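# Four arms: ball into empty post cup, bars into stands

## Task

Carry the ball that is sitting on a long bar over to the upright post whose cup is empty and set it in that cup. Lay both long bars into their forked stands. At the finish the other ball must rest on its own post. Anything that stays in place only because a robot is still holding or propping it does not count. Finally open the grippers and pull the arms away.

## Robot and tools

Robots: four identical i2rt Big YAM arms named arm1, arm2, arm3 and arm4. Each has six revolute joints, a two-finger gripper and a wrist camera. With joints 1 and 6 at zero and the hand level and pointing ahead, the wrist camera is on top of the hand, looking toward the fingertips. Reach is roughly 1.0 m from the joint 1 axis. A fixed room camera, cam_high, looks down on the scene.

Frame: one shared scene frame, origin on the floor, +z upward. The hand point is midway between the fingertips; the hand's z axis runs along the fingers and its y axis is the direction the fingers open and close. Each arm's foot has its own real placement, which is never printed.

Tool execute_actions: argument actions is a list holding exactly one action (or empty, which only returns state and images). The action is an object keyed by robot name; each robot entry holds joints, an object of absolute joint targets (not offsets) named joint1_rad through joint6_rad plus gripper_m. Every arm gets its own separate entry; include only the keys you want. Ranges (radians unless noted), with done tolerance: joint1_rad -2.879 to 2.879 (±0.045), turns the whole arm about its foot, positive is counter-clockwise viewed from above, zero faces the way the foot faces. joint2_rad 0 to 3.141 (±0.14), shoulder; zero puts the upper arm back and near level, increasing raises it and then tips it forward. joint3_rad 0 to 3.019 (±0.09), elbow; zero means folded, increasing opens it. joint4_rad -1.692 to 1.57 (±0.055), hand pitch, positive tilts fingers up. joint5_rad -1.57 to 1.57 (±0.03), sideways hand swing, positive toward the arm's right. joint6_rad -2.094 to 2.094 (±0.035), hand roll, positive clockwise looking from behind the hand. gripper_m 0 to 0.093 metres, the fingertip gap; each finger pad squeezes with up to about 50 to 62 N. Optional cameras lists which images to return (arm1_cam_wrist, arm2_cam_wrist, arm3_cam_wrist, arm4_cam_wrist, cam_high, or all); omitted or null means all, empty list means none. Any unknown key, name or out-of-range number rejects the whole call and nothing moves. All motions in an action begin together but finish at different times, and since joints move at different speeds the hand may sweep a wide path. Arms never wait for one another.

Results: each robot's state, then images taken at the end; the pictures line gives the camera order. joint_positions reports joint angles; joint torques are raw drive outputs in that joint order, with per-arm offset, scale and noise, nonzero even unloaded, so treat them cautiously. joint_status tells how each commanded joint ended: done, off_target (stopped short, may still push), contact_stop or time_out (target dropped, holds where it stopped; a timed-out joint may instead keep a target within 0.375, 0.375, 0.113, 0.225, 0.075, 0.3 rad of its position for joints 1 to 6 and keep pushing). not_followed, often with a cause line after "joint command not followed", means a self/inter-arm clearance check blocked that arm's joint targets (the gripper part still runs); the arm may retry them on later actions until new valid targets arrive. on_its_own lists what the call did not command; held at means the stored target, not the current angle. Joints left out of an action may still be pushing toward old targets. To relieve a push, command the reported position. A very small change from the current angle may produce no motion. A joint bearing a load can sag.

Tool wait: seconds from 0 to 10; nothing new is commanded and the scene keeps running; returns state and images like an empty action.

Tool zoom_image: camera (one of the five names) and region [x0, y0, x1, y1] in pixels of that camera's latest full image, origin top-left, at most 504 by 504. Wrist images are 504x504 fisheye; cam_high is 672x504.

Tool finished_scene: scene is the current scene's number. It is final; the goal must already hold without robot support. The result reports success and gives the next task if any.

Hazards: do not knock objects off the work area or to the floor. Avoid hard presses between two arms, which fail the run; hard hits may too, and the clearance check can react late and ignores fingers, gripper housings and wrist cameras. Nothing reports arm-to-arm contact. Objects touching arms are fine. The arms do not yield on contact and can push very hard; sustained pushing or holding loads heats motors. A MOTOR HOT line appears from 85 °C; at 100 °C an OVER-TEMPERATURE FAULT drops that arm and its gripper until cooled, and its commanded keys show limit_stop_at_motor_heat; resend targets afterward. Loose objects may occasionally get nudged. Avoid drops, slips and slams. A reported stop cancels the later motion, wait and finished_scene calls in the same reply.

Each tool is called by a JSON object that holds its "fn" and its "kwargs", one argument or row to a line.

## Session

{"fn": "execute_actions", "kwargs": {
  "actions": []
}}

Scene clock: 0.00 s.
Joint torques (N m, as the arm reports them, + toward a larger angle): no reading
arm1.joint_positions: joint1_rad=+0.174 joint2_rad=+0.585 joint3_rad=+1.344 joint4_rad=-1.375 joint5_rad=+0.270 joint6_rad=-0.141 gripper_m=+0.095
arm1.joint_status: not commanded
arm1.hand: x=+1.2288 y=-0.0070 z=+1.3570 quat_wxyz=(+0.103, -0.876, -0.101, +0.460) (m; scene frame)
arm2.joint_positions: joint1_rad=+0.350 joint2_rad=+0.468 joint3_rad=+1.365 joint4_rad=-1.202 joint5_rad=+0.263 joint6_rad=+0.171 gripper_m=+0.094
arm2.joint_status: not commanded
arm2.hand: x=+0.0177 y=+1.2575 z=+1.3557 quat_wxyz=(-0.455, -0.573, -0.567, +0.378) (m; scene frame)
arm3.joint_positions: joint1_rad=-0.225 joint2_rad=+0.450 joint3_rad=+1.350 joint4_rad=-1.258 joint5_rad=+0.056 joint6_rad=-0.177 gripper_m=+0.094
arm3.joint_status: not commanded
arm3.hand: x=-1.2776 y=-0.0491 z=+1.3957 quat_wxyz=(-0.552, -0.038, -0.821, +0.140) (m; scene frame)
arm4.joint_positions: joint1_rad=+0.049 joint2_rad=+0.503 joint3_rad=+1.358 joint4_rad=-1.468 joint5_rad=+0.009 joint6_rad=-0.096 gripper_m=+0.094
arm4.joint_status: not commanded
arm4.hand: x=-0.0006 y=-1.2680 z=+1.2792 quat_wxyz=(-0.337, +0.662, -0.596, -0.304) (m; scene frame)
pictures: arm1_cam_wrist, arm2_cam_wrist, arm3_cam_wrist, arm4_cam_wrist, cam_high
Images, in order (width x height): arm1_cam_wrist 504x504, arm2_cam_wrist 504x504, arm3_cam_wrist 504x504, arm4_cam_wrist 504x504, cam_high 672x504.

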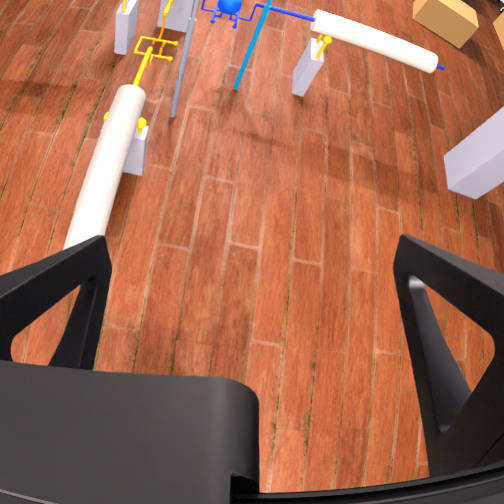

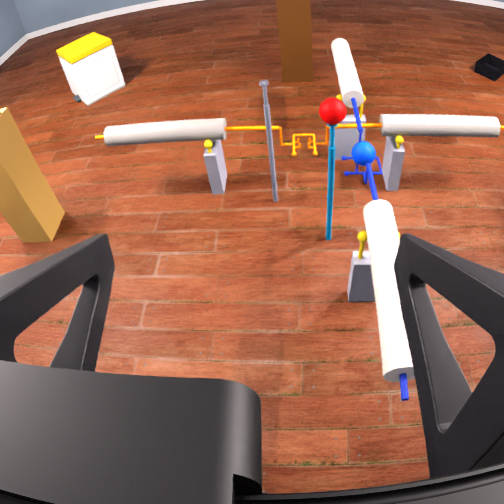

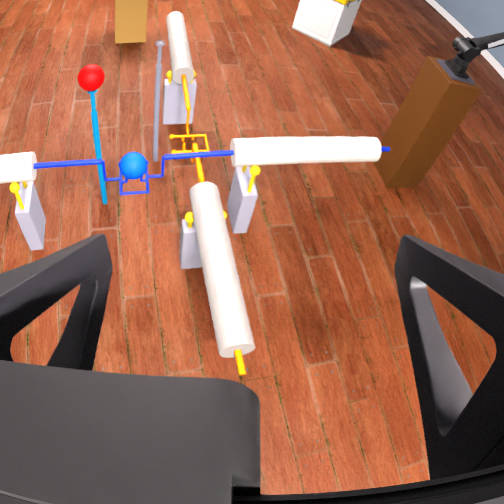

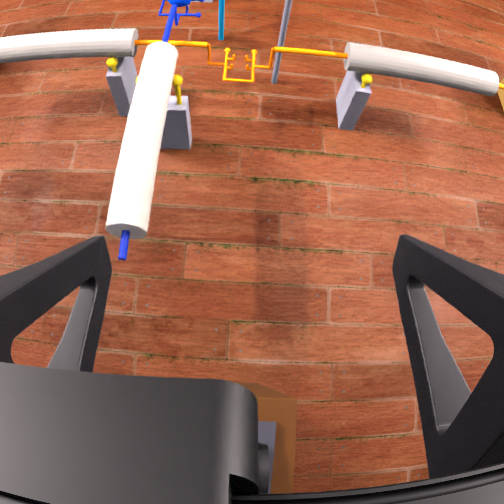

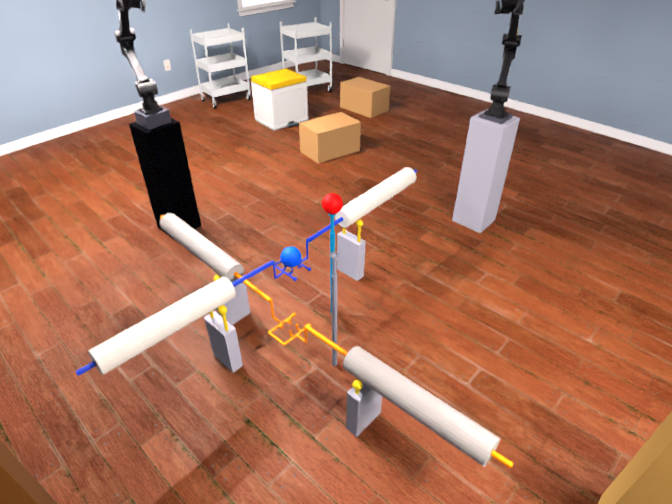

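The layout is mirrored in y; the bar sits in nearly the same place.

{"fn": "execute_actions", "kwargs": {
  "actions": [
    {"arm2":{"joints":{"joint1_rad":-0.54,"joint2_rad":2.22,"joint3_rad":1.23,"joint4_rad":-0.52,"joint5_rad":0,"joint6_rad":-0.545}},"arm4":{"joints":{"joint1_rad":0.61,"joint2_rad":2.22,"joint3_rad":1.21,"joint4_rad":-0.54,"joint5_rad":0,"joint6_rad":0.585}},"arm1":{"joints":{"joint1_rad":0.04,"joint2_rad":2.0,"joint3_rad":1.1,"joint4_rad":1.1,"joint5_rad":0,"joint6_rad":0}},"arm3":{"joints":{"joint1_rad":-0.08,"joint2_rad":1.7,"joint3_rad":2.2,"joint4_rad":-0.7,"joint5_rad":0,"joint6_rad":0}}}
  ]
}}

Scene clock: 2.60 s.
Joint torques (N m, as the arm reports them, + toward a larger angle): arm1=[ -1.98 -21.5    6.94   2.89   0.06   0.03] | arm2=[  1.48 -15.13   6.66   0.95  -0.14  -0.08] | arm3=[  1.45 -17.99  14.13   2.41  -0.12  -0.08] | arm4=[  0.58 -21.85   4.76   0.83   0.01   0.14]
arm1.joint_positions: joint1_rad=+0.044 joint2_rad=+2.014 joint3_rad=+1.092 joint4_rad=+1.079 joint5_rad=+0.002 joint6_rad=-0.009 gripper_m=+0.095
arm1.joint_status: all done
arm1.hand: x=+0.7337 y=-0.0692 z=+1.0135 quat_wxyz=(-0.030, -0.648, -0.036, +0.760) (m; scene frame)
arm2.joint_positions: joint1_rad=-0.548 joint2_rad=+2.231 joint3_rad=+1.215 joint4_rad=-0.536 joint5_rad=+0.001 joint6_rad=-0.537 gripper_m=+0.094
arm2.joint_status: all done
arm2.hand: x=-0.2619 y=+1.0114 z=+0.5803 quat_wxyz=(-0.001, -0.707, -0.707, +0.003) (m; scene frame)
arm3.joint_positions: joint1_rad=-0.090 joint2_rad=+1.722 joint3_rad=+2.150 joint4_rad=-0.712 joint5_rad=+0.002 joint6_rad=-0.008 gripper_m=+0.094
arm3.joint_status: all done
arm3.hand: x=-0.7221 y=-0.0711 z=+1.4087 quat_wxyz=(-0.598, -0.036, -0.800, +0.034) (m; scene frame)
arm4.joint_positions: joint1_rad=+0.608 joint2_rad=+2.231 joint3_rad=+1.197 joint4_rad=-0.549 joint5_rad=+0.002 joint6_rad=+0.570 gripper_m=+0.094
arm4.joint_status: all done
arm4.hand: x=-0.2698 y=-1.0316 z=+0.5704 quat_wxyz=(+0.005, +0.708, -0.707, +0.011) (m; scene frame)
pictures: arm1_cam_wrist, arm2_cam_wrist, arm3_cam_wrist, arm4_cam_wrist, cam_high
Images, in order (width x height): arm1_cam_wrist 504x504, arm2_cam_wrist 504x504, arm3_cam_wrist 504x504, arm4_cam_wrist 504x504, cam_high 672x504.

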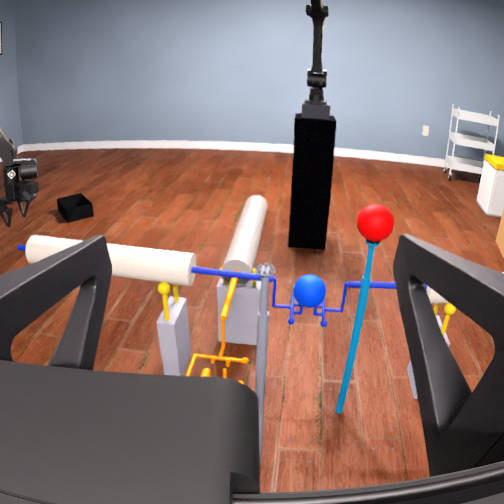

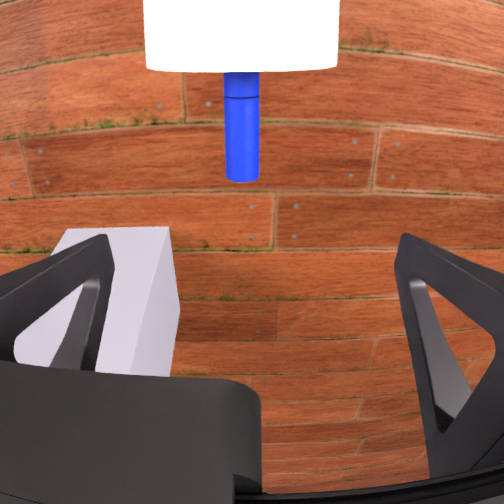

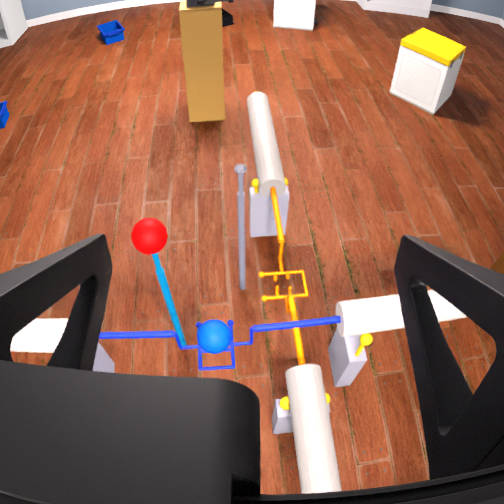

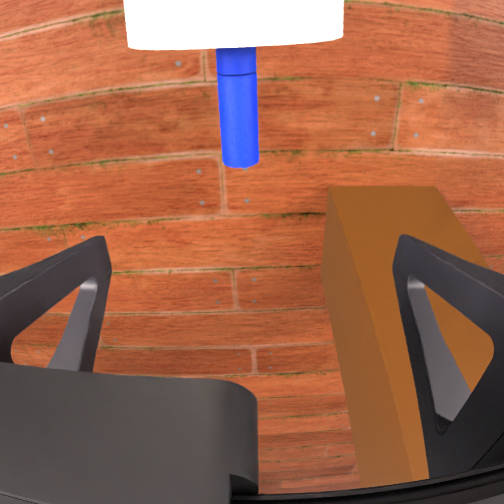

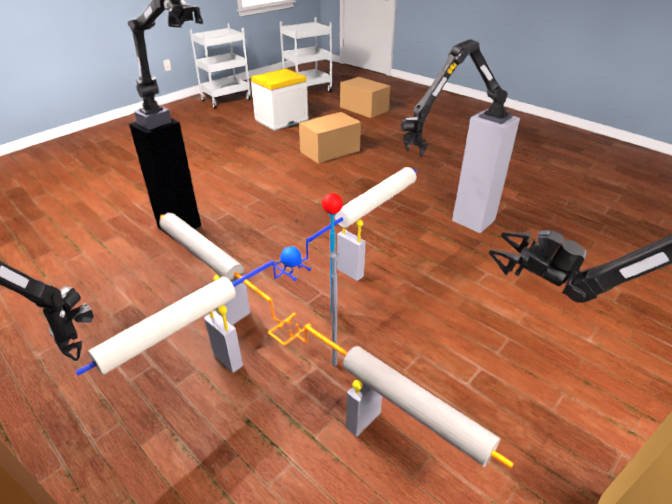

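{"fn": "execute_actions", "kwargs": {
  "actions": [
    {"arm2":{"joints":{"joint1_rad":-0.55,"joint2_rad":2.40,"joint3_rad":1.265,"joint4_rad":-0.38}},"arm4":{"joints":{"joint1_rad":0.612,"joint2_rad":2.40,"joint3_rad":1.275,"joint4_rad":-0.415}}}
  ],
  "cameras": []
}}

{"fn": "execute_actions", "kwargs": {
  "actions": [
    {"arm2":{"joints":{"joint2_rad":2.53,"joint3_rad":1.328,"joint4_rad":-0.31}},"arm4":{"joints":{"joint2_rad":2.52,"joint3_rad":1.335,"joint4_rad":-0.357}}}
  ],
  "cameras": []
}}

{"fn": "execute_actions", "kwargs": {
  "actions": [
    {"arm2":{"joints":{"gripper_m":0}},"arm4":{"joints":{"gripper_m":0}}}
  ],
  "cameras": ["arm2_cam_wrist","arm4_cam_wrist"]
}}

Scene clock: 4.23 s.
Joint torques (N m, as the arm reports them, + toward a larger angle): arm1=[ -1.95 -21.32   6.93   2.88   0.06   0.04] | arm2=[  0.33 -16.92   5.26   0.85  -0.13  -0.06] | arm3=[  2.04 -18.86  14.13   2.32  -0.14  -0.01] | arm4=[  0.93 -23.16   3.82   0.84   0.02   0.15]
arm1.joint_positions: joint1_rad=+0.044 joint2_rad=+2.014 joint3_rad=+1.092 joint4_rad=+1.079 joint5_rad=+0.002 joint6_rad=-0.009 gripper_m=+0.095
arm1.joint_status: not commanded
arm1.hand: x=+0.7337 y=-0.0692 z=+1.0135 quat_wxyz=(-0.030, -0.648, -0.036, +0.760) (m; scene frame)
arm2.joint_positions: joint1_rad=-0.548 joint2_rad=+2.421 joint3_rad=+1.252 joint4_rad=-0.396 joint5_rad=+0.001 joint6_rad=-0.538 gripper_m=+0.094
arm2.joint_status: all done
arm2.hand: x=-0.2555 y=+1.0221 z=+0.4949 quat_wxyz=(+0.001, -0.707, -0.707, -0.004) (m; scene frame)
arm3.joint_positions: joint1_rad=-0.090 joint2_rad=+1.722 joint3_rad=+2.150 joint4_rad=-0.712 joint5_rad=+0.002 joint6_rad=-0.008 gripper_m=+0.094
arm3.joint_status: not commanded
arm3.hand: x=-0.7221 y=-0.0711 z=+1.4087 quat_wxyz=(-0.598, -0.036, -0.800, +0.034) (m; scene frame)
arm4.joint_positions: joint1_rad=+0.608 joint2_rad=+2.415 joint3_rad=+1.265 joint4_rad=-0.421 joint5_rad=+0.002 joint6_rad=+0.571 gripper_m=+0.094
arm4.joint_status: all done
arm4.hand: x=-0.2727 y=-1.0281 z=+0.4931 quat_wxyz=(+0.004, +0.707, -0.707, +0.006) (m; scene frame)
pictures: none
No camera images: the call's "cameras" was empty. Leave "cameras" out to get every camera's image.

Scene clock: 5.27 s.
Joint torques (N m, as the arm reports them, + toward a larger angle): arm1=[ -1.97 -21.25   6.96   2.9    0.06   0.04] | arm2=[  0.79 -16.51   4.29   0.83  -0.16  -0.04] | arm3=[  1.31 -16.95  14.23   2.32  -0.16  -0.04] | arm4=[  0.51 -22.91   3.18   0.72   0.     0.13]
arm1.joint_positions: joint1_rad=+0.044 joint2_rad=+2.014 joint3_rad=+1.092 joint4_rad=+1.079 joint5_rad=+0.002 joint6_rad=-0.009 gripper_m=+0.095
arm1.joint_status: not commanded
arm1.hand: x=+0.7337 y=-0.0692 z=+1.0135 quat_wxyz=(-0.030, -0.648, -0.036, +0.760) (m; scene frame)
arm2.joint_positions: joint1_rad=-0.548 joint2_rad=+2.537 joint3_rad=+1.322 joint4_rad=-0.322 joint5_rad=+0.001 joint6_rad=-0.538 gripper_m=+0.094
arm2.joint_status: all done
arm2.hand: x=-0.2612 y=+1.0126 z=+0.4490 quat_wxyz=(-0.002, -0.707, -0.707, +0.010) (m; scene frame)
arm3.joint_positions: joint1_rad=-0.090 joint2_rad=+1.722 joint3_rad=+2.150 joint4_rad=-0.712 joint5_rad=+0.002 joint6_rad=-0.008 gripper_m=+0.094
arm3.joint_status: not commanded
arm3.hand: x=-0.7221 y=-0.0711 z=+1.4087 quat_wxyz=(-0.598, -0.036, -0.800, +0.034) (m; scene frame)
arm4.joint_positions: joint1_rad=+0.608 joint2_rad=+2.525 joint3_rad=+1.330 joint4_rad=-0.361 joint5_rad=+0.002 joint6_rad=+0.571 gripper_m=+0.094
arm4.joint_status: all done
arm4.hand: x=-0.2771 y=-1.0218 z=+0.4491 quat_wxyz=(+0.002, +0.707, -0.707, -0.002) (m; scene frame)
pictures: none
No camera images: the call's "cameras" was empty. Leave "cameras" out to get every camera's image.

Scene clock: 6.00 s.
Joint torques (N m, as the arm reports them, + toward a larger angle): arm1=[ -2.12 -21.35   6.94   2.91   0.06   0.05] | arm2=[  0.13 -16.11   4.46   0.74   0.32  -0.05] | arm3=[  0.74 -17.52  13.96   2.48  -0.16  -0.04] | arm4=[  0.49 -22.46   3.23   0.65  -0.24   0.22]
arm1.joint_positions: joint1_rad=+0.044 joint2_rad=+2.014 joint3_rad=+1.092 joint4_rad=+1.079 joint5_rad=+0.002 joint6_rad=-0.009 gripper_m=+0.095
arm1.joint_status: not commanded
arm1.hand: x=+0.7337 y=-0.0692 z=+1.0135 quat_wxyz=(-0.030, -0.648, -0.036, +0.760) (m; scene frame)
arm2.joint_positions: joint1_rad=-0.544 joint2_rad=+2.537 joint3_rad=+1.319 joint4_rad=-0.322 joint5_rad=-0.008 joint6_rad=-0.538 gripper_m=+0.019
arm2.joint_status: gripper_m off_target (ended at +0.019, target +0.000)
arm2.hand: x=-0.2573 y=+1.0127 z=+0.4484 quat_wxyz=(-0.006, -0.705, -0.709, +0.008) (m; scene frame)
arm3.joint_positions: joint1_rad=-0.090 joint2_rad=+1.722 joint3_rad=+2.150 joint4_rad=-0.712 joint5_rad=+0.002 joint6_rad=-0.008 gripper_m=+0.094
arm3.joint_status: not commanded
arm3.hand: x=-0.7221 y=-0.0711 z=+1.4087 quat_wxyz=(-0.598, -0.036, -0.800, +0.034) (m; scene frame)
arm4.joint_positions: joint1_rad=+0.607 joint2_rad=+2.525 joint3_rad=+1.329 joint4_rad=-0.362 joint5_rad=+0.009 joint6_rad=+0.563 gripper_m=+0.018
arm4.joint_status: gripper_m off_target (ended at +0.018, target +0.000)
arm4.hand: x=-0.2750 y=-1.0219 z=+0.4491 quat_wxyz=(-0.001, +0.710, -0.705, +0.000) (m; scene frame)
pictures: arm2_cam_wrist, arm4_cam_wrist
Images, in order (width x height): arm2_cam_wrist 504x504, arm4_cam_wrist 504x504.

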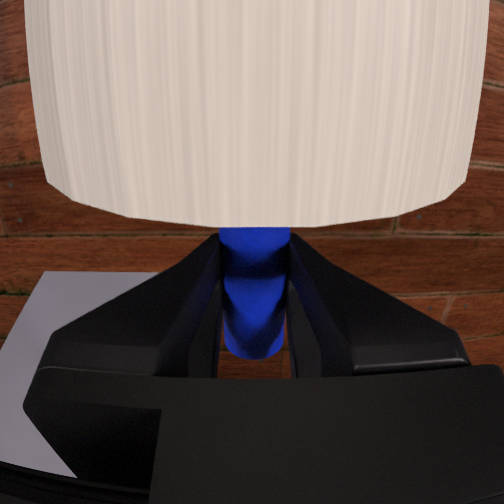

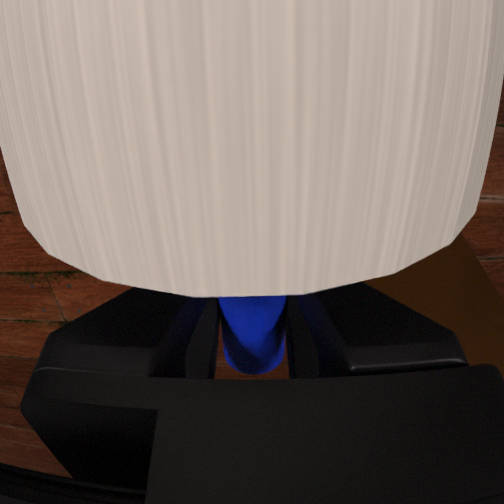

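{"fn": "execute_actions", "kwargs": {
  "actions": [
    {"arm2":{"joints":{"joint1_rad":-0.543,"joint2_rad":2.38,"joint3_rad":1.285,"joint4_rad":-0.385}},"arm4":{"joints":{"joint2_rad":2.39,"joint3_rad":1.29,"joint4_rad":-0.425}}}
  ],
  "cameras": []
}}

{"fn": "execute_actions", "kwargs": {
  "actions": [
    {"arm2":{"joints":{"joint2_rad":2.15,"joint3_rad":1.22,"joint4_rad":-0.55}},"arm4":{"joints":{"joint2_rad":2.16,"joint3_rad":1.225,"joint4_rad":-0.59}}}
  ],
  "cameras": []
}}

{"fn": "execute_actions", "kwargs": {
  "actions": [
    {"arm2":{"joints":{"joint2_rad":1.95,"joint3_rad":1.23,"joint4_rad":-0.76}},"arm4":{"joints":{"joint2_rad":1.96,"joint3_rad":1.235,"joint4_rad":-0.795}}}
  ],
  "cameras": []
}}

{"fn": "execute_actions", "kwargs": {
  "actions": [
    {"arm2":{"joints":{"joint1_rad":-0.50,"joint2_rad":1.93,"joint3_rad":1.47,"joint4_rad":-1.01,"joint6_rad":-0.495}},"arm4":{"joints":{"joint1_rad":0.645,"joint2_rad":1.74,"joint3_rad":1.145,"joint4_rad":-0.93,"joint6_rad":0.615}}}
  ],
  "cameras": []
}}

{"fn": "execute_actions", "kwargs": {
  "actions": [
    {"arm2":{"joints":{"joint1_rad":-0.465,"joint2_rad":1.925,"joint3_rad":1.715,"joint4_rad":-1.25,"joint6_rad":-0.455}},"arm4":{"joints":{"joint1_rad":0.685,"joint2_rad":1.52,"joint3_rad":1.10,"joint4_rad":-1.09,"joint6_rad":0.655}}}
  ],
  "cameras": ["arm1_cam_wrist","arm3_cam_wrist"]
}}

Scene clock: 7.83 s.
Joint torques (N m, as the arm reports them, + toward a larger angle): arm1=[ -2.04 -21.37   6.92   2.86   0.06   0.05] | arm2=[  0.62 -19.22   5.34   0.24  -0.05  -0.04] | arm3=[  1.03 -18.32  14.     2.6   -0.09   0.01] | arm4=[  0.85 -24.91   3.82   0.26   0.11   0.21]
arm1.joint_positions: joint1_rad=+0.044 joint2_rad=+2.014 joint3_rad=+1.092 joint4_rad=+1.079 joint5_rad=+0.002 joint6_rad=-0.009 gripper_m=+0.095
arm1.joint_status: not commanded
arm1.hand: x=+0.7337 y=-0.0692 z=+1.0135 quat_wxyz=(-0.030, -0.648, -0.036, +0.760) (m; scene frame)
arm2.joint_positions: joint1_rad=-0.540 joint2_rad=+2.433 joint3_rad=+1.272 joint4_rad=-0.377 joint5_rad=-0.001 joint6_rad=-0.536 gripper_m=+0.019
arm2.joint_status: all done
arm2.hand: x=-0.2580 y=+1.0098 z=+0.4920 quat_wxyz=(-0.003, -0.705, -0.709, +0.010) (m; scene frame)
arm3.joint_positions: joint1_rad=-0.090 joint2_rad=+1.722 joint3_rad=+2.150 joint4_rad=-0.712 joint5_rad=+0.002 joint6_rad=-0.008 gripper_m=+0.094
arm3.joint_status: not commanded
arm3.hand: x=-0.7221 y=-0.0711 z=+1.4087 quat_wxyz=(-0.598, -0.036, -0.800, +0.034) (m; scene frame)
arm4.joint_positions: joint1_rad=+0.608 joint2_rad=+2.425 joint3_rad=+1.281 joint4_rad=-0.420 joint5_rad=+0.000 joint6_rad=+0.563 gripper_m=+0.018
arm4.joint_status: all done
arm4.hand: x=-0.2760 y=-1.0235 z=+0.4905 quat_wxyz=(+0.004, +0.710, -0.704, +0.002) (m; scene frame)
pictures: none
No camera images: the call's "cameras" was empty. Leave "cameras" out to get every camera's image.

Scene clock: 8.83 s.
Joint torques (N m, as the arm reports them, + toward a larger angle): arm1=[ -2.11 -21.42   6.93   2.95   0.05   0.04] | arm2=[  0.48 -17.04   7.31   0.34  -0.16  -0.02] | arm3=[  0.59 -17.78  14.26   2.49  -0.06  -0.06] | arm4=[  0.41 -22.94   5.28   0.46   0.14   0.24]
arm1.joint_positions: joint1_rad=+0.044 joint2_rad=+2.014 joint3_rad=+1.092 joint4_rad=+1.079 joint5_rad=+0.002 joint6_rad=-0.009 gripper_m=+0.095
arm1.joint_status: not commanded
arm1.hand: x=+0.7337 y=-0.0692 z=+1.0135 quat_wxyz=(-0.030, -0.648, -0.036, +0.760) (m; scene frame)
arm2.joint_positions: joint1_rad=-0.546 joint2_rad=+2.188 joint3_rad=+1.198 joint4_rad=-0.549 joint5_rad=+0.001 joint6_rad=-0.538 gripper_m=+0.019
arm2.joint_status: all done
arm2.hand: x=-0.2616 y=+1.0105 z=+0.5975 quat_wxyz=(-0.002, -0.706, -0.708, +0.009) (m; scene frame)
arm3.joint_positions: joint1_rad=-0.090 joint2_rad=+1.722 joint3_rad=+2.150 joint4_rad=-0.712 joint5_rad=+0.002 joint6_rad=-0.008 gripper_m=+0.094
arm3.joint_status: not commanded
arm3.hand: x=-0.7221 y=-0.0711 z=+1.4087 quat_wxyz=(-0.598, -0.036, -0.800, +0.034) (m; scene frame)
arm4.joint_positions: joint1_rad=+0.612 joint2_rad=+2.182 joint3_rad=+1.208 joint4_rad=-0.590 joint5_rad=-0.002 joint6_rad=+0.563 gripper_m=+0.018
arm4.joint_status: all done
arm4.hand: x=-0.2779 y=-1.0231 z=+0.5963 quat_wxyz=(+0.005, +0.711, -0.703, +0.001) (m; scene frame)
pictures: none
No camera images: the call's "cameras" was empty. Leave "cameras" out to get every camera's image.

Scene clock: 9.90 s.
Joint torques (N m, as the arm reports them, + toward a larger angle): arm1=[ -1.86 -21.4    6.97   2.95   0.06   0.04] | arm2=[  1.13 -16.17   9.68   0.41  -0.16  -0.05] | arm3=[  1.49 -18.01  13.98   2.27  -0.07   0.03] | arm4=[  0.52 -22.1    7.19   0.58   0.11   0.21]
arm1.joint_positions: joint1_rad=+0.044 joint2_rad=+2.014 joint3_rad=+1.092 joint4_rad=+1.079 joint5_rad=+0.002 joint6_rad=-0.009 gripper_m=+0.095
arm1.joint_status: not commanded
arm1.hand: x=+0.7337 y=-0.0692 z=+1.0135 quat_wxyz=(-0.030, -0.648, -0.036, +0.760) (m; scene frame)
arm2.joint_positions: joint1_rad=-0.547 joint2_rad=+1.981 joint3_rad=+1.198 joint4_rad=-0.760 joint5_rad=+0.001 joint6_rad=-0.540 gripper_m=+0.019
arm2.joint_status: all done
arm2.hand: x=-0.2625 y=+1.0104 z=+0.6984 quat_wxyz=(-0.002, -0.706, -0.708, +0.008) (m; scene frame)
arm3.joint_positions: joint1_rad=-0.090 joint2_rad=+1.722 joint3_rad=+2.150 joint4_rad=-0.712 joint5_rad=+0.002 joint6_rad=-0.008 gripper_m=+0.094
arm3.joint_status: not commanded
arm3.hand: x=-0.7221 y=-0.0711 z=+1.4087 quat_wxyz=(-0.598, -0.036, -0.800, +0.034) (m; scene frame)
arm4.joint_positions: joint1_rad=+0.613 joint2_rad=+1.981 joint3_rad=+1.209 joint4_rad=-0.796 joint5_rad=-0.001 joint6_rad=+0.563 gripper_m=+0.018
arm4.joint_status: all done
arm4.hand: x=-0.2774 y=-1.0238 z=+0.6948 quat_wxyz=(+0.005, +0.712, -0.702, +0.004) (m; scene frame)
pictures: none
No camera images: the call's "cameras" was empty. Leave "cameras" out to get every camera's image.

Scene clock: 10.97 s.
Joint torques (N m, as the arm reports them, + toward a larger angle): arm1=[ -1.89 -21.4    6.93   2.92   0.06   0.05] | arm2=[  0.37 -18.67  14.21  -0.14  -0.13   0.04] | arm3=[  1.06 -17.64  13.92   2.21  -0.16  -0.05] | arm4=[  0.37 -19.27   7.95   0.49   0.17   0.24]
arm1.joint_positions: joint1_rad=+0.044 joint2_rad=+2.014 joint3_rad=+1.092 joint4_rad=+1.079 joint5_rad=+0.002 joint6_rad=-0.009 gripper_m=+0.095
arm1.joint_status: not commanded
arm1.hand: x=+0.7337 y=-0.0692 z=+1.0135 quat_wxyz=(-0.030, -0.648, -0.036, +0.760) (m; scene frame)
arm2.joint_positions: joint1_rad=-0.502 joint2_rad=+1.981 joint3_rad=+1.396 joint4_rad=-0.994 joint5_rad=-0.001 joint6_rad=-0.495 gripper_m=+0.019
arm2.joint_status: all done
arm2.hand: x=-0.2605 y=+0.9638 z=+0.7563 quat_wxyz=(+0.002, -0.706, -0.709, -0.010) (m; scene frame)
arm3.joint_positions: joint1_rad=-0.090 joint2_rad=+1.722 joint3_rad=+2.150 joint4_rad=-0.712 joint5_rad=+0.002 joint6_rad=-0.008 gripper_m=+0.094
arm3.joint_status: not commanded
arm3.hand: x=-0.7221 y=-0.0711 z=+1.4087 quat_wxyz=(-0.598, -0.036, -0.800, +0.034) (m; scene frame)
arm4.joint_positions: joint1_rad=+0.646 joint2_rad=+1.763 joint3_rad=+1.113 joint4_rad=-0.930 joint5_rad=-0.002 joint6_rad=+0.590 gripper_m=+0.018
arm4.joint_status: all done
arm4.hand: x=-0.2649 y=-1.0707 z=+0.7694 quat_wxyz=(+0.007, +0.714, -0.700, +0.010) (m; scene frame)
pictures: none
No camera images: the call's "cameras" was empty. Leave "cameras" out to get every camera's image.

Scene clock: 12.13 s.
Joint torques (N m, as the arm reports them, + toward a larger angle): arm1=[ -2.11 -21.36   6.95   2.88   0.06   0.04] | arm2=[  0.72 -20.02  15.62   0.09  -0.18   0.09] | arm3=[  1.12 -17.93  13.98   2.18  -0.1   -0.01] | arm4=[  0.5  -16.34   8.71   0.92   0.25   0.31]
arm1.joint_positions: joint1_rad=+0.044 joint2_rad=+2.014 joint3_rad=+1.092 joint4_rad=+1.079 joint5_rad=+0.002 joint6_rad=-0.009 gripper_m=+0.095
arm1.joint_status: not commanded
arm1.hand: x=+0.7337 y=-0.0692 z=+1.0135 quat_wxyz=(-0.030, -0.648, -0.036, +0.760) (m; scene frame)
arm2.joint_positions: joint1_rad=-0.468 joint2_rad=+1.978 joint3_rad=+1.635 joint4_rad=-1.237 joint5_rad=+0.002 joint6_rad=-0.465 gripper_m=+0.019
arm2.joint_status: all done
arm2.hand: x=-0.2624 y=+0.9188 z=+0.8387 quat_wxyz=(+0.004, -0.704, -0.710, -0.011) (m; scene frame)
arm3.joint_positions: joint1_rad=-0.090 joint2_rad=+1.722 joint3_rad=+2.150 joint4_rad=-0.712 joint5_rad=+0.002 joint6_rad=-0.008 gripper_m=+0.094
arm3.joint_status: not commanded
arm3.hand: x=-0.7221 y=-0.0711 z=+1.4087 quat_wxyz=(-0.598, -0.036, -0.800, +0.034) (m; scene frame)
arm4.joint_positions: joint1_rad=+0.686 joint2_rad=+1.543 joint3_rad=+1.068 joint4_rad=-1.100 joint5_rad=-0.003 joint6_rad=+0.625 gripper_m=+0.018
arm4.joint_status: all done
arm4.hand: x=-0.2526 y=-1.1161 z=+0.8481 quat_wxyz=(+0.007, +0.715, -0.699, +0.007) (m; scene frame)
pictures: arm1_cam_wrist, arm3_cam_wrist
Images, in order (width x height): arm1_cam_wrist 504x504, arm3_cam_wrist 504x504.

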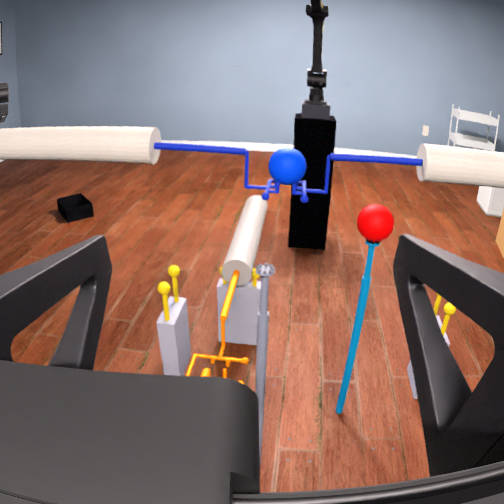

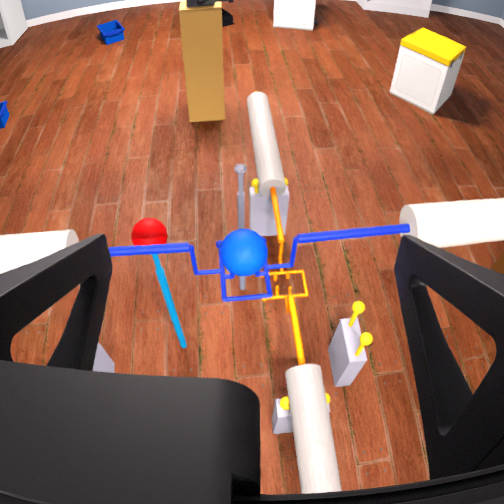

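{"fn": "execute_actions", "kwargs": {
  "actions": [
    {"arm2":{"joints":{"joint1_rad":-0.302,"joint2_rad":1.82,"joint3_rad":1.55,"joint4_rad":-1.185,"joint6_rad":-0.295}},"arm4":{"joints":{"joint1_rad":0.49,"joint2_rad":1.39,"joint3_rad":0.965,"joint4_rad":-1.07,"joint6_rad":0.44}}}
  ],
  "cameras": []
}}

{"fn": "execute_actions", "kwargs": {
  "actions": [
    {"arm2":{"joints":{"joint1_rad":-0.122,"joint2_rad":1.772,"joint3_rad":1.478,"joint4_rad":-1.16,"joint6_rad":-0.115}},"arm4":{"joints":{"joint1_rad":0.22,"joint2_rad":1.31,"joint3_rad":0.885,"joint4_rad":-1.07,"joint6_rad":0.17}}}
  ],
  "cameras": []
}}

{"fn": "execute_actions", "kwargs": {
  "actions": [
    {"arm2":{"joints":{"joint1_rad":0.102,"joint6_rad":0.11}},"arm4":{"joints":{"joint1_rad":-0.135,"joint6_rad":-0.185}}}
  ],
  "cameras": ["arm1_cam_wrist","arm3_cam_wrist","cam_high"]
}}

Scene clock: 13.80 s.
Joint torques (N m, as the arm reports them, + toward a larger angle): arm1=[ -2.09 -21.45   6.97   2.91   0.06   0.05] | arm2=[  0.56 -18.43  12.6    0.65  -0.04   0.02] | arm3=[  2.48 -17.56  14.2    2.33  -0.12  -0.01] | arm4=[ -0.28 -14.27   9.54   0.75   0.02  -0.04]
arm1.joint_positions: joint1_rad=+0.044 joint2_rad=+2.014 joint3_rad=+1.092 joint4_rad=+1.079 joint5_rad=+0.002 joint6_rad=-0.009 gripper_m=+0.095
arm1.joint_status: not commanded
arm1.hand: x=+0.7337 y=-0.0692 z=+1.0135 quat_wxyz=(-0.030, -0.648, -0.036, +0.760) (m; scene frame)
arm2.joint_positions: joint1_rad=-0.299 joint2_rad=+1.873 joint3_rad=+1.508 joint4_rad=-1.196 joint5_rad=-0.001 joint6_rad=-0.292 gripper_m=+0.019
arm2.joint_status: all done
arm2.hand: x=-0.1599 y=+0.9139 z=+0.8520 quat_wxyz=(-0.001, -0.706, -0.708, -0.003) (m; scene frame)
arm3.joint_positions: joint1_rad=-0.090 joint2_rad=+1.722 joint3_rad=+2.150 joint4_rad=-0.712 joint5_rad=+0.002 joint6_rad=-0.008 gripper_m=+0.094
arm3.joint_status: not commanded
arm3.hand: x=-0.7221 y=-0.0711 z=+1.4087 quat_wxyz=(-0.598, -0.036, -0.800, +0.034) (m; scene frame)
arm4.joint_positions: joint1_rad=+0.495 joint2_rad=+1.415 joint3_rad=+0.922 joint4_rad=-1.074 joint5_rad=+0.001 joint6_rad=+0.440 gripper_m=+0.018
arm4.joint_status: all done
arm4.hand: x=-0.1620 y=-1.1191 z=+0.8463 quat_wxyz=(+0.004, +0.713, -0.701, +0.004) (m; scene frame)
pictures: none
No camera images: the call's "cameras" was empty. Leave "cameras" out to get every camera's image.

Scene clock: 15.00 s.
Joint torques (N m, as the arm reports them, + toward a larger angle): arm1=[ -1.89 -21.32   6.92   2.87   0.06   0.05] | arm2=[  0.64 -18.53  12.24   0.63  -0.07  -0.02] | arm3=[  0.87 -17.16  14.03   2.39  -0.11  -0.07] | arm4=[  0.14 -13.2    9.36   0.91  -0.17  -0.08]
arm1.joint_positions: joint1_rad=+0.044 joint2_rad=+2.014 joint3_rad=+1.092 joint4_rad=+1.079 joint5_rad=+0.002 joint6_rad=-0.009 gripper_m=+0.095
arm1.joint_status: not commanded
arm1.hand: x=+0.7337 y=-0.0692 z=+1.0135 quat_wxyz=(-0.030, -0.648, -0.036, +0.760) (m; scene frame)
arm2.joint_positions: joint1_rad=-0.120 joint2_rad=+1.836 joint3_rad=+1.437 joint4_rad=-1.163 joint5_rad=+0.000 joint6_rad=-0.111 gripper_m=+0.019
arm2.joint_status: all done
arm2.hand: x=-0.0601 y=+0.9118 z=+0.8469 quat_wxyz=(-0.001, -0.706, -0.708, -0.003) (m; scene frame)
arm3.joint_positions: joint1_rad=-0.090 joint2_rad=+1.722 joint3_rad=+2.150 joint4_rad=-0.712 joint5_rad=+0.002 joint6_rad=-0.008 gripper_m=+0.094
arm3.joint_status: not commanded
arm3.hand: x=-0.7221 y=-0.0711 z=+1.4087 quat_wxyz=(-0.598, -0.036, -0.800, +0.034) (m; scene frame)
arm4.joint_positions: joint1_rad=+0.225 joint2_rad=+1.339 joint3_rad=+0.843 joint4_rad=-1.080 joint5_rad=+0.006 joint6_rad=+0.172 gripper_m=+0.018
arm4.joint_status: all done
arm4.hand: x=-0.0615 y=-1.1188 z=+0.8450 quat_wxyz=(+0.004, +0.713, -0.701, +0.009) (m; scene frame)
pictures: none
No camera images: the call's "cameras" was empty. Leave "cameras" out to get every camera's image.

Scene clock: 16.27 s.
Joint torques (N m, as the arm reports them, + toward a larger angle): arm1=[ -2.01 -21.41   6.92   2.91   0.06   0.04] | arm2=[  1.01 -18.47  12.74   0.26  -0.21  -0.05] | arm3=[  1.35 -18.09  14.19   2.35  -0.05  -0.02] | arm4=[ -0.2  -13.1    9.67   0.36  -0.35  -0.09]
arm1.joint_positions: joint1_rad=+0.044 joint2_rad=+2.014 joint3_rad=+1.092 joint4_rad=+1.079 joint5_rad=+0.002 joint6_rad=-0.009 gripper_m=+0.095
arm1.joint_status: not commanded
arm1.hand: x=+0.7337 y=-0.0692 z=+1.0135 quat_wxyz=(-0.030, -0.648, -0.036, +0.760) (m; scene frame)
arm2.joint_positions: joint1_rad=+0.104 joint2_rad=+1.835 joint3_rad=+1.431 joint4_rad=-1.156 joint5_rad=+0.004 joint6_rad=+0.114 gripper_m=+0.019
arm2.joint_status: all done
arm2.hand: x=+0.0597 y=+0.9123 z=+0.8463 quat_wxyz=(-0.002, -0.707, -0.707, -0.002) (m; scene frame)
arm3.joint_positions: joint1_rad=-0.090 joint2_rad=+1.722 joint3_rad=+2.150 joint4_rad=-0.712 joint5_rad=+0.002 joint6_rad=-0.008 gripper_m=+0.094
arm3.joint_status: not commanded
arm3.hand: x=-0.7221 y=-0.0711 z=+1.4087 quat_wxyz=(-0.598, -0.036, -0.800, +0.034) (m; scene frame)
arm4.joint_positions: joint1_rad=-0.129 joint2_rad=+1.339 joint3_rad=+0.840 joint4_rad=-1.065 joint5_rad=+0.010 joint6_rad=-0.180 gripper_m=+0.018
arm4.joint_status: all done
arm4.hand: x=+0.0578 y=-1.1158 z=+0.8442 quat_wxyz=(-0.001, +0.712, -0.702, +0.007) (m; scene frame)
pictures: arm1_cam_wrist, arm3_cam_wrist, cam_high
Images, in order (width x height): arm1_cam_wrist 504x504, arm3_cam_wrist 504x504, cam_high 672x504.

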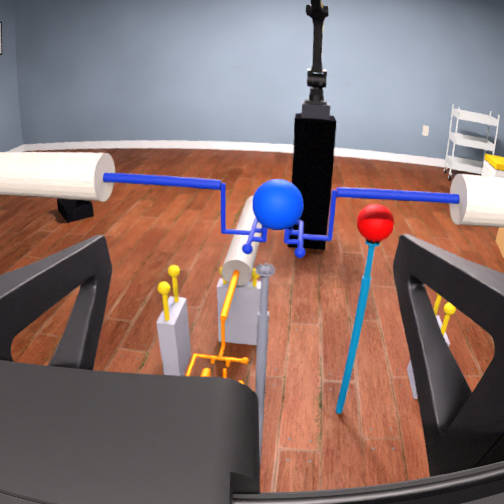

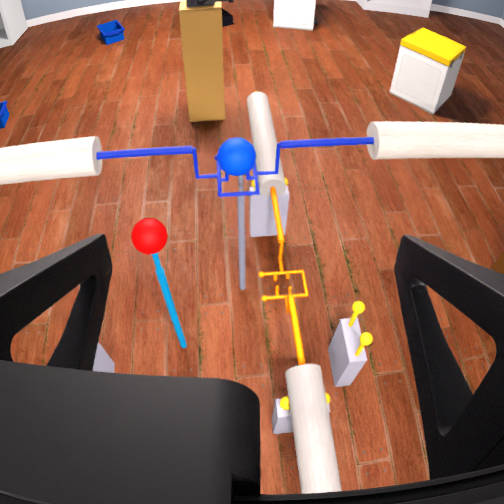

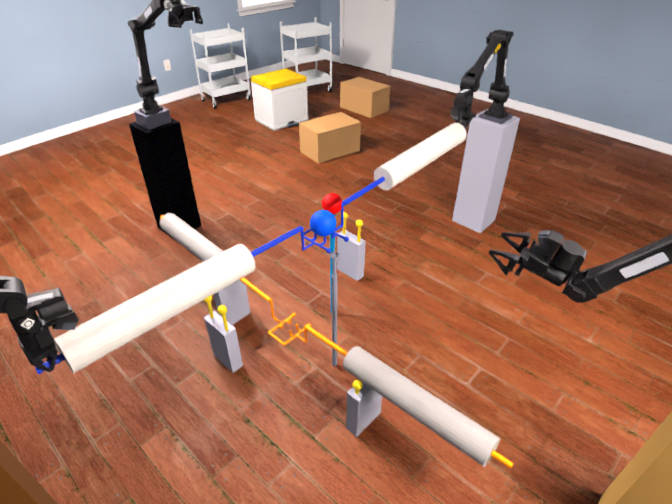

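{"fn": "execute_actions", "kwargs": {
  "actions": [
    {"arm2":{"joints":{"joint1_rad":0.222,"joint2_rad":1.885,"joint3_rad":1.575,"joint4_rad":-1.125,"joint6_rad":0.23}},"arm4":{"joints":{"joint1_rad":-0.353,"joint2_rad":1.38,"joint3_rad":0.852,"joint4_rad":-0.975,"joint6_rad":-0.40}}}
  ],
  "cameras": ["arm1_cam_wrist","arm3_cam_wrist","cam_high"]
}}

{"fn": "zoom_image", "kwargs": {
  "camera": "cam_high",
  "region": [260, 180, 420, 300]
}}

{"fn": "zoom_image", "kwargs": {
  "camera": "arm1_cam_wrist",
  "region": [180, 180, 340, 340]
}}

Scene clock: 18.03 s.
Joint torques (N m, as the arm reports them, + toward a larger angle): arm1=[ -2.09 -21.37   6.9    2.9    0.06   0.04] | arm2=[  0.55 -18.41  15.17   0.58  -0.33  -0.07] | arm3=[  0.51 -17.89  14.09   2.59  -0.11  -0.02] | arm4=[ -0.18 -13.53   8.72   0.59  -0.32  -0.08]
arm1.joint_positions: joint1_rad=+0.044 joint2_rad=+2.014 joint3_rad=+1.092 joint4_rad=+1.079 joint5_rad=+0.002 joint6_rad=-0.009 gripper_m=+0.095
arm1.joint_status: not commanded
arm1.hand: x=+0.7337 y=-0.0692 z=+1.0135 quat_wxyz=(-0.030, -0.648, -0.036, +0.760) (m; scene frame)
arm2.joint_positions: joint1_rad=+0.230 joint2_rad=+1.928 joint3_rad=+1.497 joint4_rad=-1.128 joint5_rad=+0.006 joint6_rad=+0.240 gripper_m=+0.019
arm2.joint_status: all done
arm2.hand: x=+0.1331 y=+0.8974 z=+0.8208 quat_wxyz=(-0.002, -0.707, -0.707, +0.000) (m; scene frame)
arm3.joint_positions: joint1_rad=-0.090 joint2_rad=+1.722 joint3_rad=+2.150 joint4_rad=-0.712 joint5_rad=+0.002 joint6_rad=-0.008 gripper_m=+0.094
arm3.joint_status: not commanded
arm3.hand: x=-0.7221 y=-0.0711 z=+1.4087 quat_wxyz=(-0.598, -0.036, -0.800, +0.034) (m; scene frame)
arm4.joint_positions: joint1_rad=-0.348 joint2_rad=+1.406 joint3_rad=+0.817 joint4_rad=-0.975 joint5_rad=+0.009 joint6_rad=-0.397 gripper_m=+0.018
arm4.joint_status: all done
arm4.hand: x=+0.1315 y=-1.1293 z=+0.8153 quat_wxyz=(+0.000, +0.711, -0.703, +0.008) (m; scene frame)
pictures: arm1_cam_wrist, arm3_cam_wrist, cam_high
Images, in order (width x height): arm1_cam_wrist 504x504, arm3_cam_wrist 504x504, cam_high 672x504.

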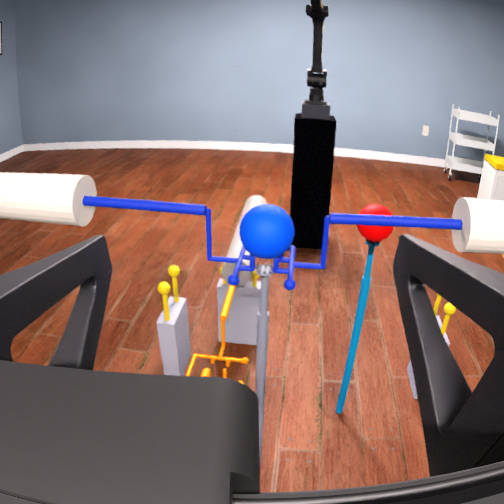

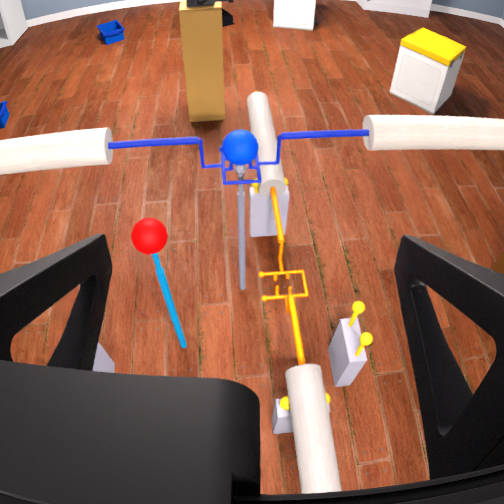

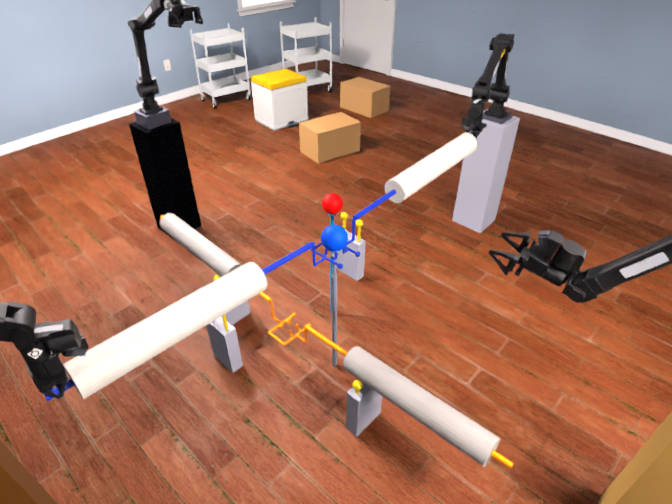

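Region (260, 180, 420, 300) of cam_high's 672x504 image, scaled by 3.150, with more detail than that image has; it fills the top 378 rows of this view, and the rest is white.

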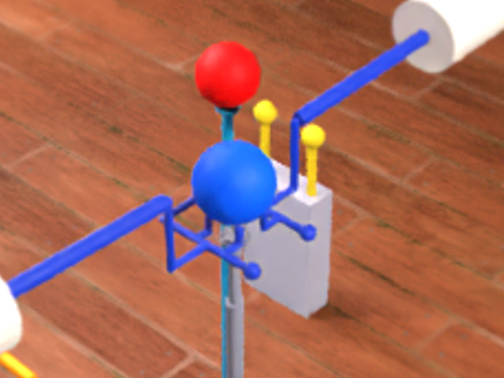

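Region (180, 180, 340, 340) of arm1_cam_wrist's 504x504 image, scaled by 3.150, with more detail than that image has.

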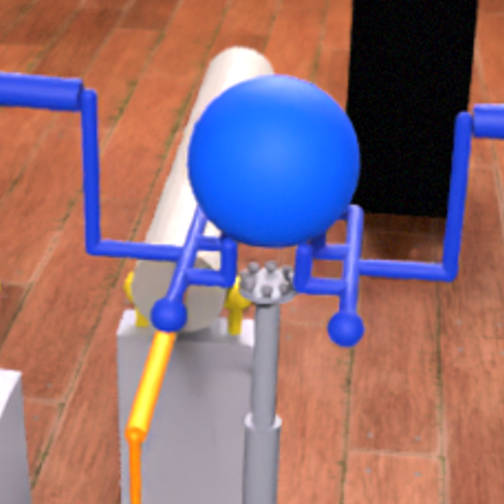

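{"fn": "execute_actions", "kwargs": {
  "actions": [
    {"arm2":{"joints":{"joint2_rad":1.915,"joint3_rad":1.505,"joint4_rad":-1.058}},"arm4":{"joints":{"joint2_rad":1.425,"joint3_rad":0.815,"joint4_rad":-0.885}}}
  ],
  "cameras": ["arm1_cam_wrist"]
}}

{"fn": "execute_actions", "kwargs": {
  "actions": [
    {"arm2":{"joints":{"joint2_rad":1.947,"joint3_rad":1.48,"joint4_rad":-1.0}},"arm4":{"joints":{"joint2_rad":1.477,"joint3_rad":0.787,"joint4_rad":-0.805}}}
  ],
  "cameras": ["arm1_cam_wrist"]
}}

{"fn": "zoom_image", "kwargs": {
  "camera": "arm1_cam_wrist",
  "region": [180, 180, 340, 340]
}}

Scene clock: 19.33 s.
Joint torques (N m, as the arm reports them, + toward a larger angle): arm1=[ -2.02 -21.43   6.93   2.91   0.06   0.05] | arm2=[ -0.04 -17.55  11.14   1.19  -0.35  -0.07] | arm3=[  1.5  -18.06  13.99   2.23  -0.04  -0.03] | arm4=[ -0.64 -13.61   7.88   1.    -0.34  -0.09]
arm1.joint_positions: joint1_rad=+0.044 joint2_rad=+2.014 joint3_rad=+1.092 joint4_rad=+1.079 joint5_rad=+0.002 joint6_rad=-0.009 gripper_m=+0.095
arm1.joint_status: not commanded
arm1.hand: x=+0.7337 y=-0.0692 z=+1.0135 quat_wxyz=(-0.030, -0.648, -0.036, +0.760) (m; scene frame)
arm2.joint_positions: joint1_rad=+0.230 joint2_rad=+1.949 joint3_rad=+1.473 joint4_rad=-1.083 joint5_rad=+0.006 joint6_rad=+0.239 gripper_m=+0.019
arm2.joint_status: all done
arm2.hand: x=+0.1331 y=+0.8981 z=+0.8012 quat_wxyz=(-0.002, -0.707, -0.707, +0.000) (m; scene frame)
arm3.joint_positions: joint1_rad=-0.090 joint2_rad=+1.722 joint3_rad=+2.150 joint4_rad=-0.712 joint5_rad=+0.002 joint6_rad=-0.008 gripper_m=+0.094
arm3.joint_status: not commanded
arm3.hand: x=-0.7221 y=-0.0711 z=+1.4087 quat_wxyz=(-0.598, -0.036, -0.800, +0.034) (m; scene frame)
arm4.joint_positions: joint1_rad=-0.348 joint2_rad=+1.448 joint3_rad=+0.786 joint4_rad=-0.896 joint5_rad=+0.009 joint6_rad=-0.397 gripper_m=+0.018
arm4.joint_status: all done
arm4.hand: x=+0.1321 y=-1.1282 z=+0.7924 quat_wxyz=(-0.003, +0.712, -0.703, +0.007) (m; scene frame)
pictures: arm1_cam_wrist
Images, in order (width x height): arm1_cam_wrist 504x504.

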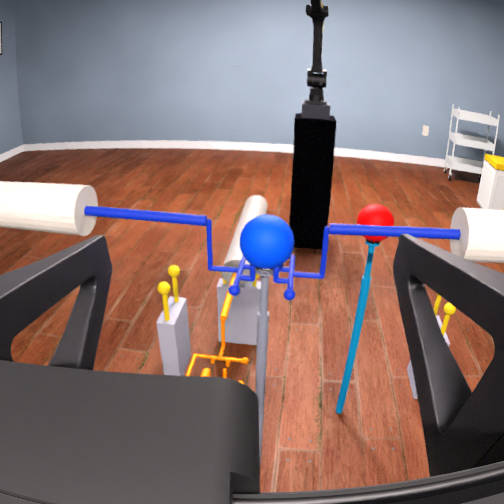

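Scene clock: 20.07 s.
Joint torques (N m, as the arm reports them, + toward a larger angle): arm1=[ -1.89 -21.41   6.97   2.94   0.06   0.03] | arm2=[  0.06 -17.13  10.67   1.34  -0.35  -0.09] | arm3=[  1.34 -17.8   14.     2.19  -0.08  -0.04] | arm4=[ -0.23 -13.72   7.32   1.25  -0.3   -0.05]
arm1.joint_positions: joint1_rad=+0.044 joint2_rad=+2.014 joint3_rad=+1.092 joint4_rad=+1.079 joint5_rad=+0.002 joint6_rad=-0.009 gripper_m=+0.095
arm1.joint_status: not commanded
arm1.hand: x=+0.7337 y=-0.0692 z=+1.0135 quat_wxyz=(-0.030, -0.648, -0.036, +0.760) (m; scene frame)
arm2.joint_positions: joint1_rad=+0.230 joint2_rad=+1.974 joint3_rad=+1.450 joint4_rad=-1.032 joint5_rad=+0.006 joint6_rad=+0.239 gripper_m=+0.019
arm2.joint_status: all done
arm2.hand: x=+0.1333 y=+0.8984 z=+0.7795 quat_wxyz=(-0.003, -0.707, -0.707, +0.000) (m; scene frame)
arm3.joint_positions: joint1_rad=-0.090 joint2_rad=+1.722 joint3_rad=+2.150 joint4_rad=-0.712 joint5_rad=+0.002 joint6_rad=-0.008 gripper_m=+0.094
arm3.joint_status: not commanded
arm3.hand: x=-0.7221 y=-0.0711 z=+1.4087 quat_wxyz=(-0.598, -0.036, -0.800, +0.034) (m; scene frame)
arm4.joint_positions: joint1_rad=-0.348 joint2_rad=+1.498 joint3_rad=+0.762 joint4_rad=-0.822 joint5_rad=+0.009 joint6_rad=-0.397 gripper_m=+0.018
arm4.joint_status: all done
arm4.hand: x=+0.1324 y=-1.1279 z=+0.7691 quat_wxyz=(-0.003, +0.712, -0.703, +0.007) (m; scene frame)
pictures: arm1_cam_wrist
Images, in order (width x height): arm1_cam_wrist 504x504.

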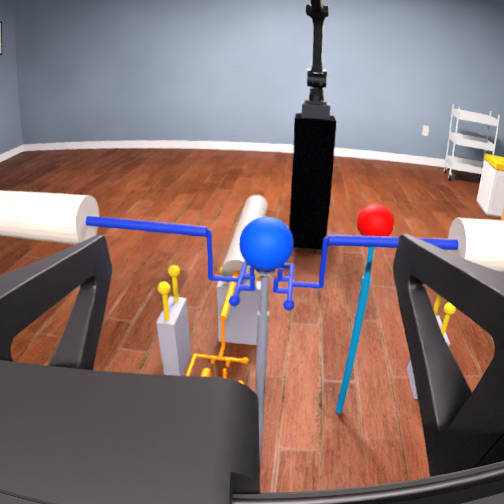

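Region (180, 180, 340, 340) of arm1_cam_wrist's 504x504 image, scaled by 3.150, with more detail than that image has.

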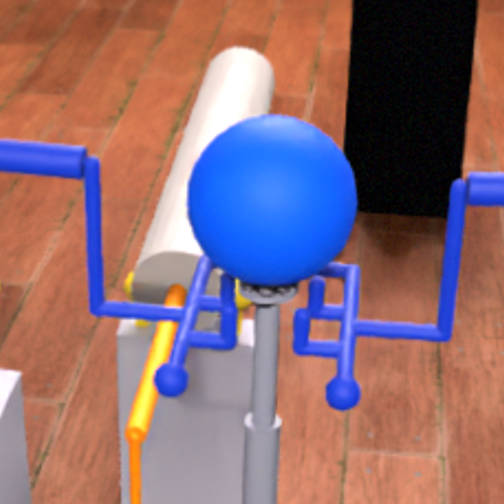

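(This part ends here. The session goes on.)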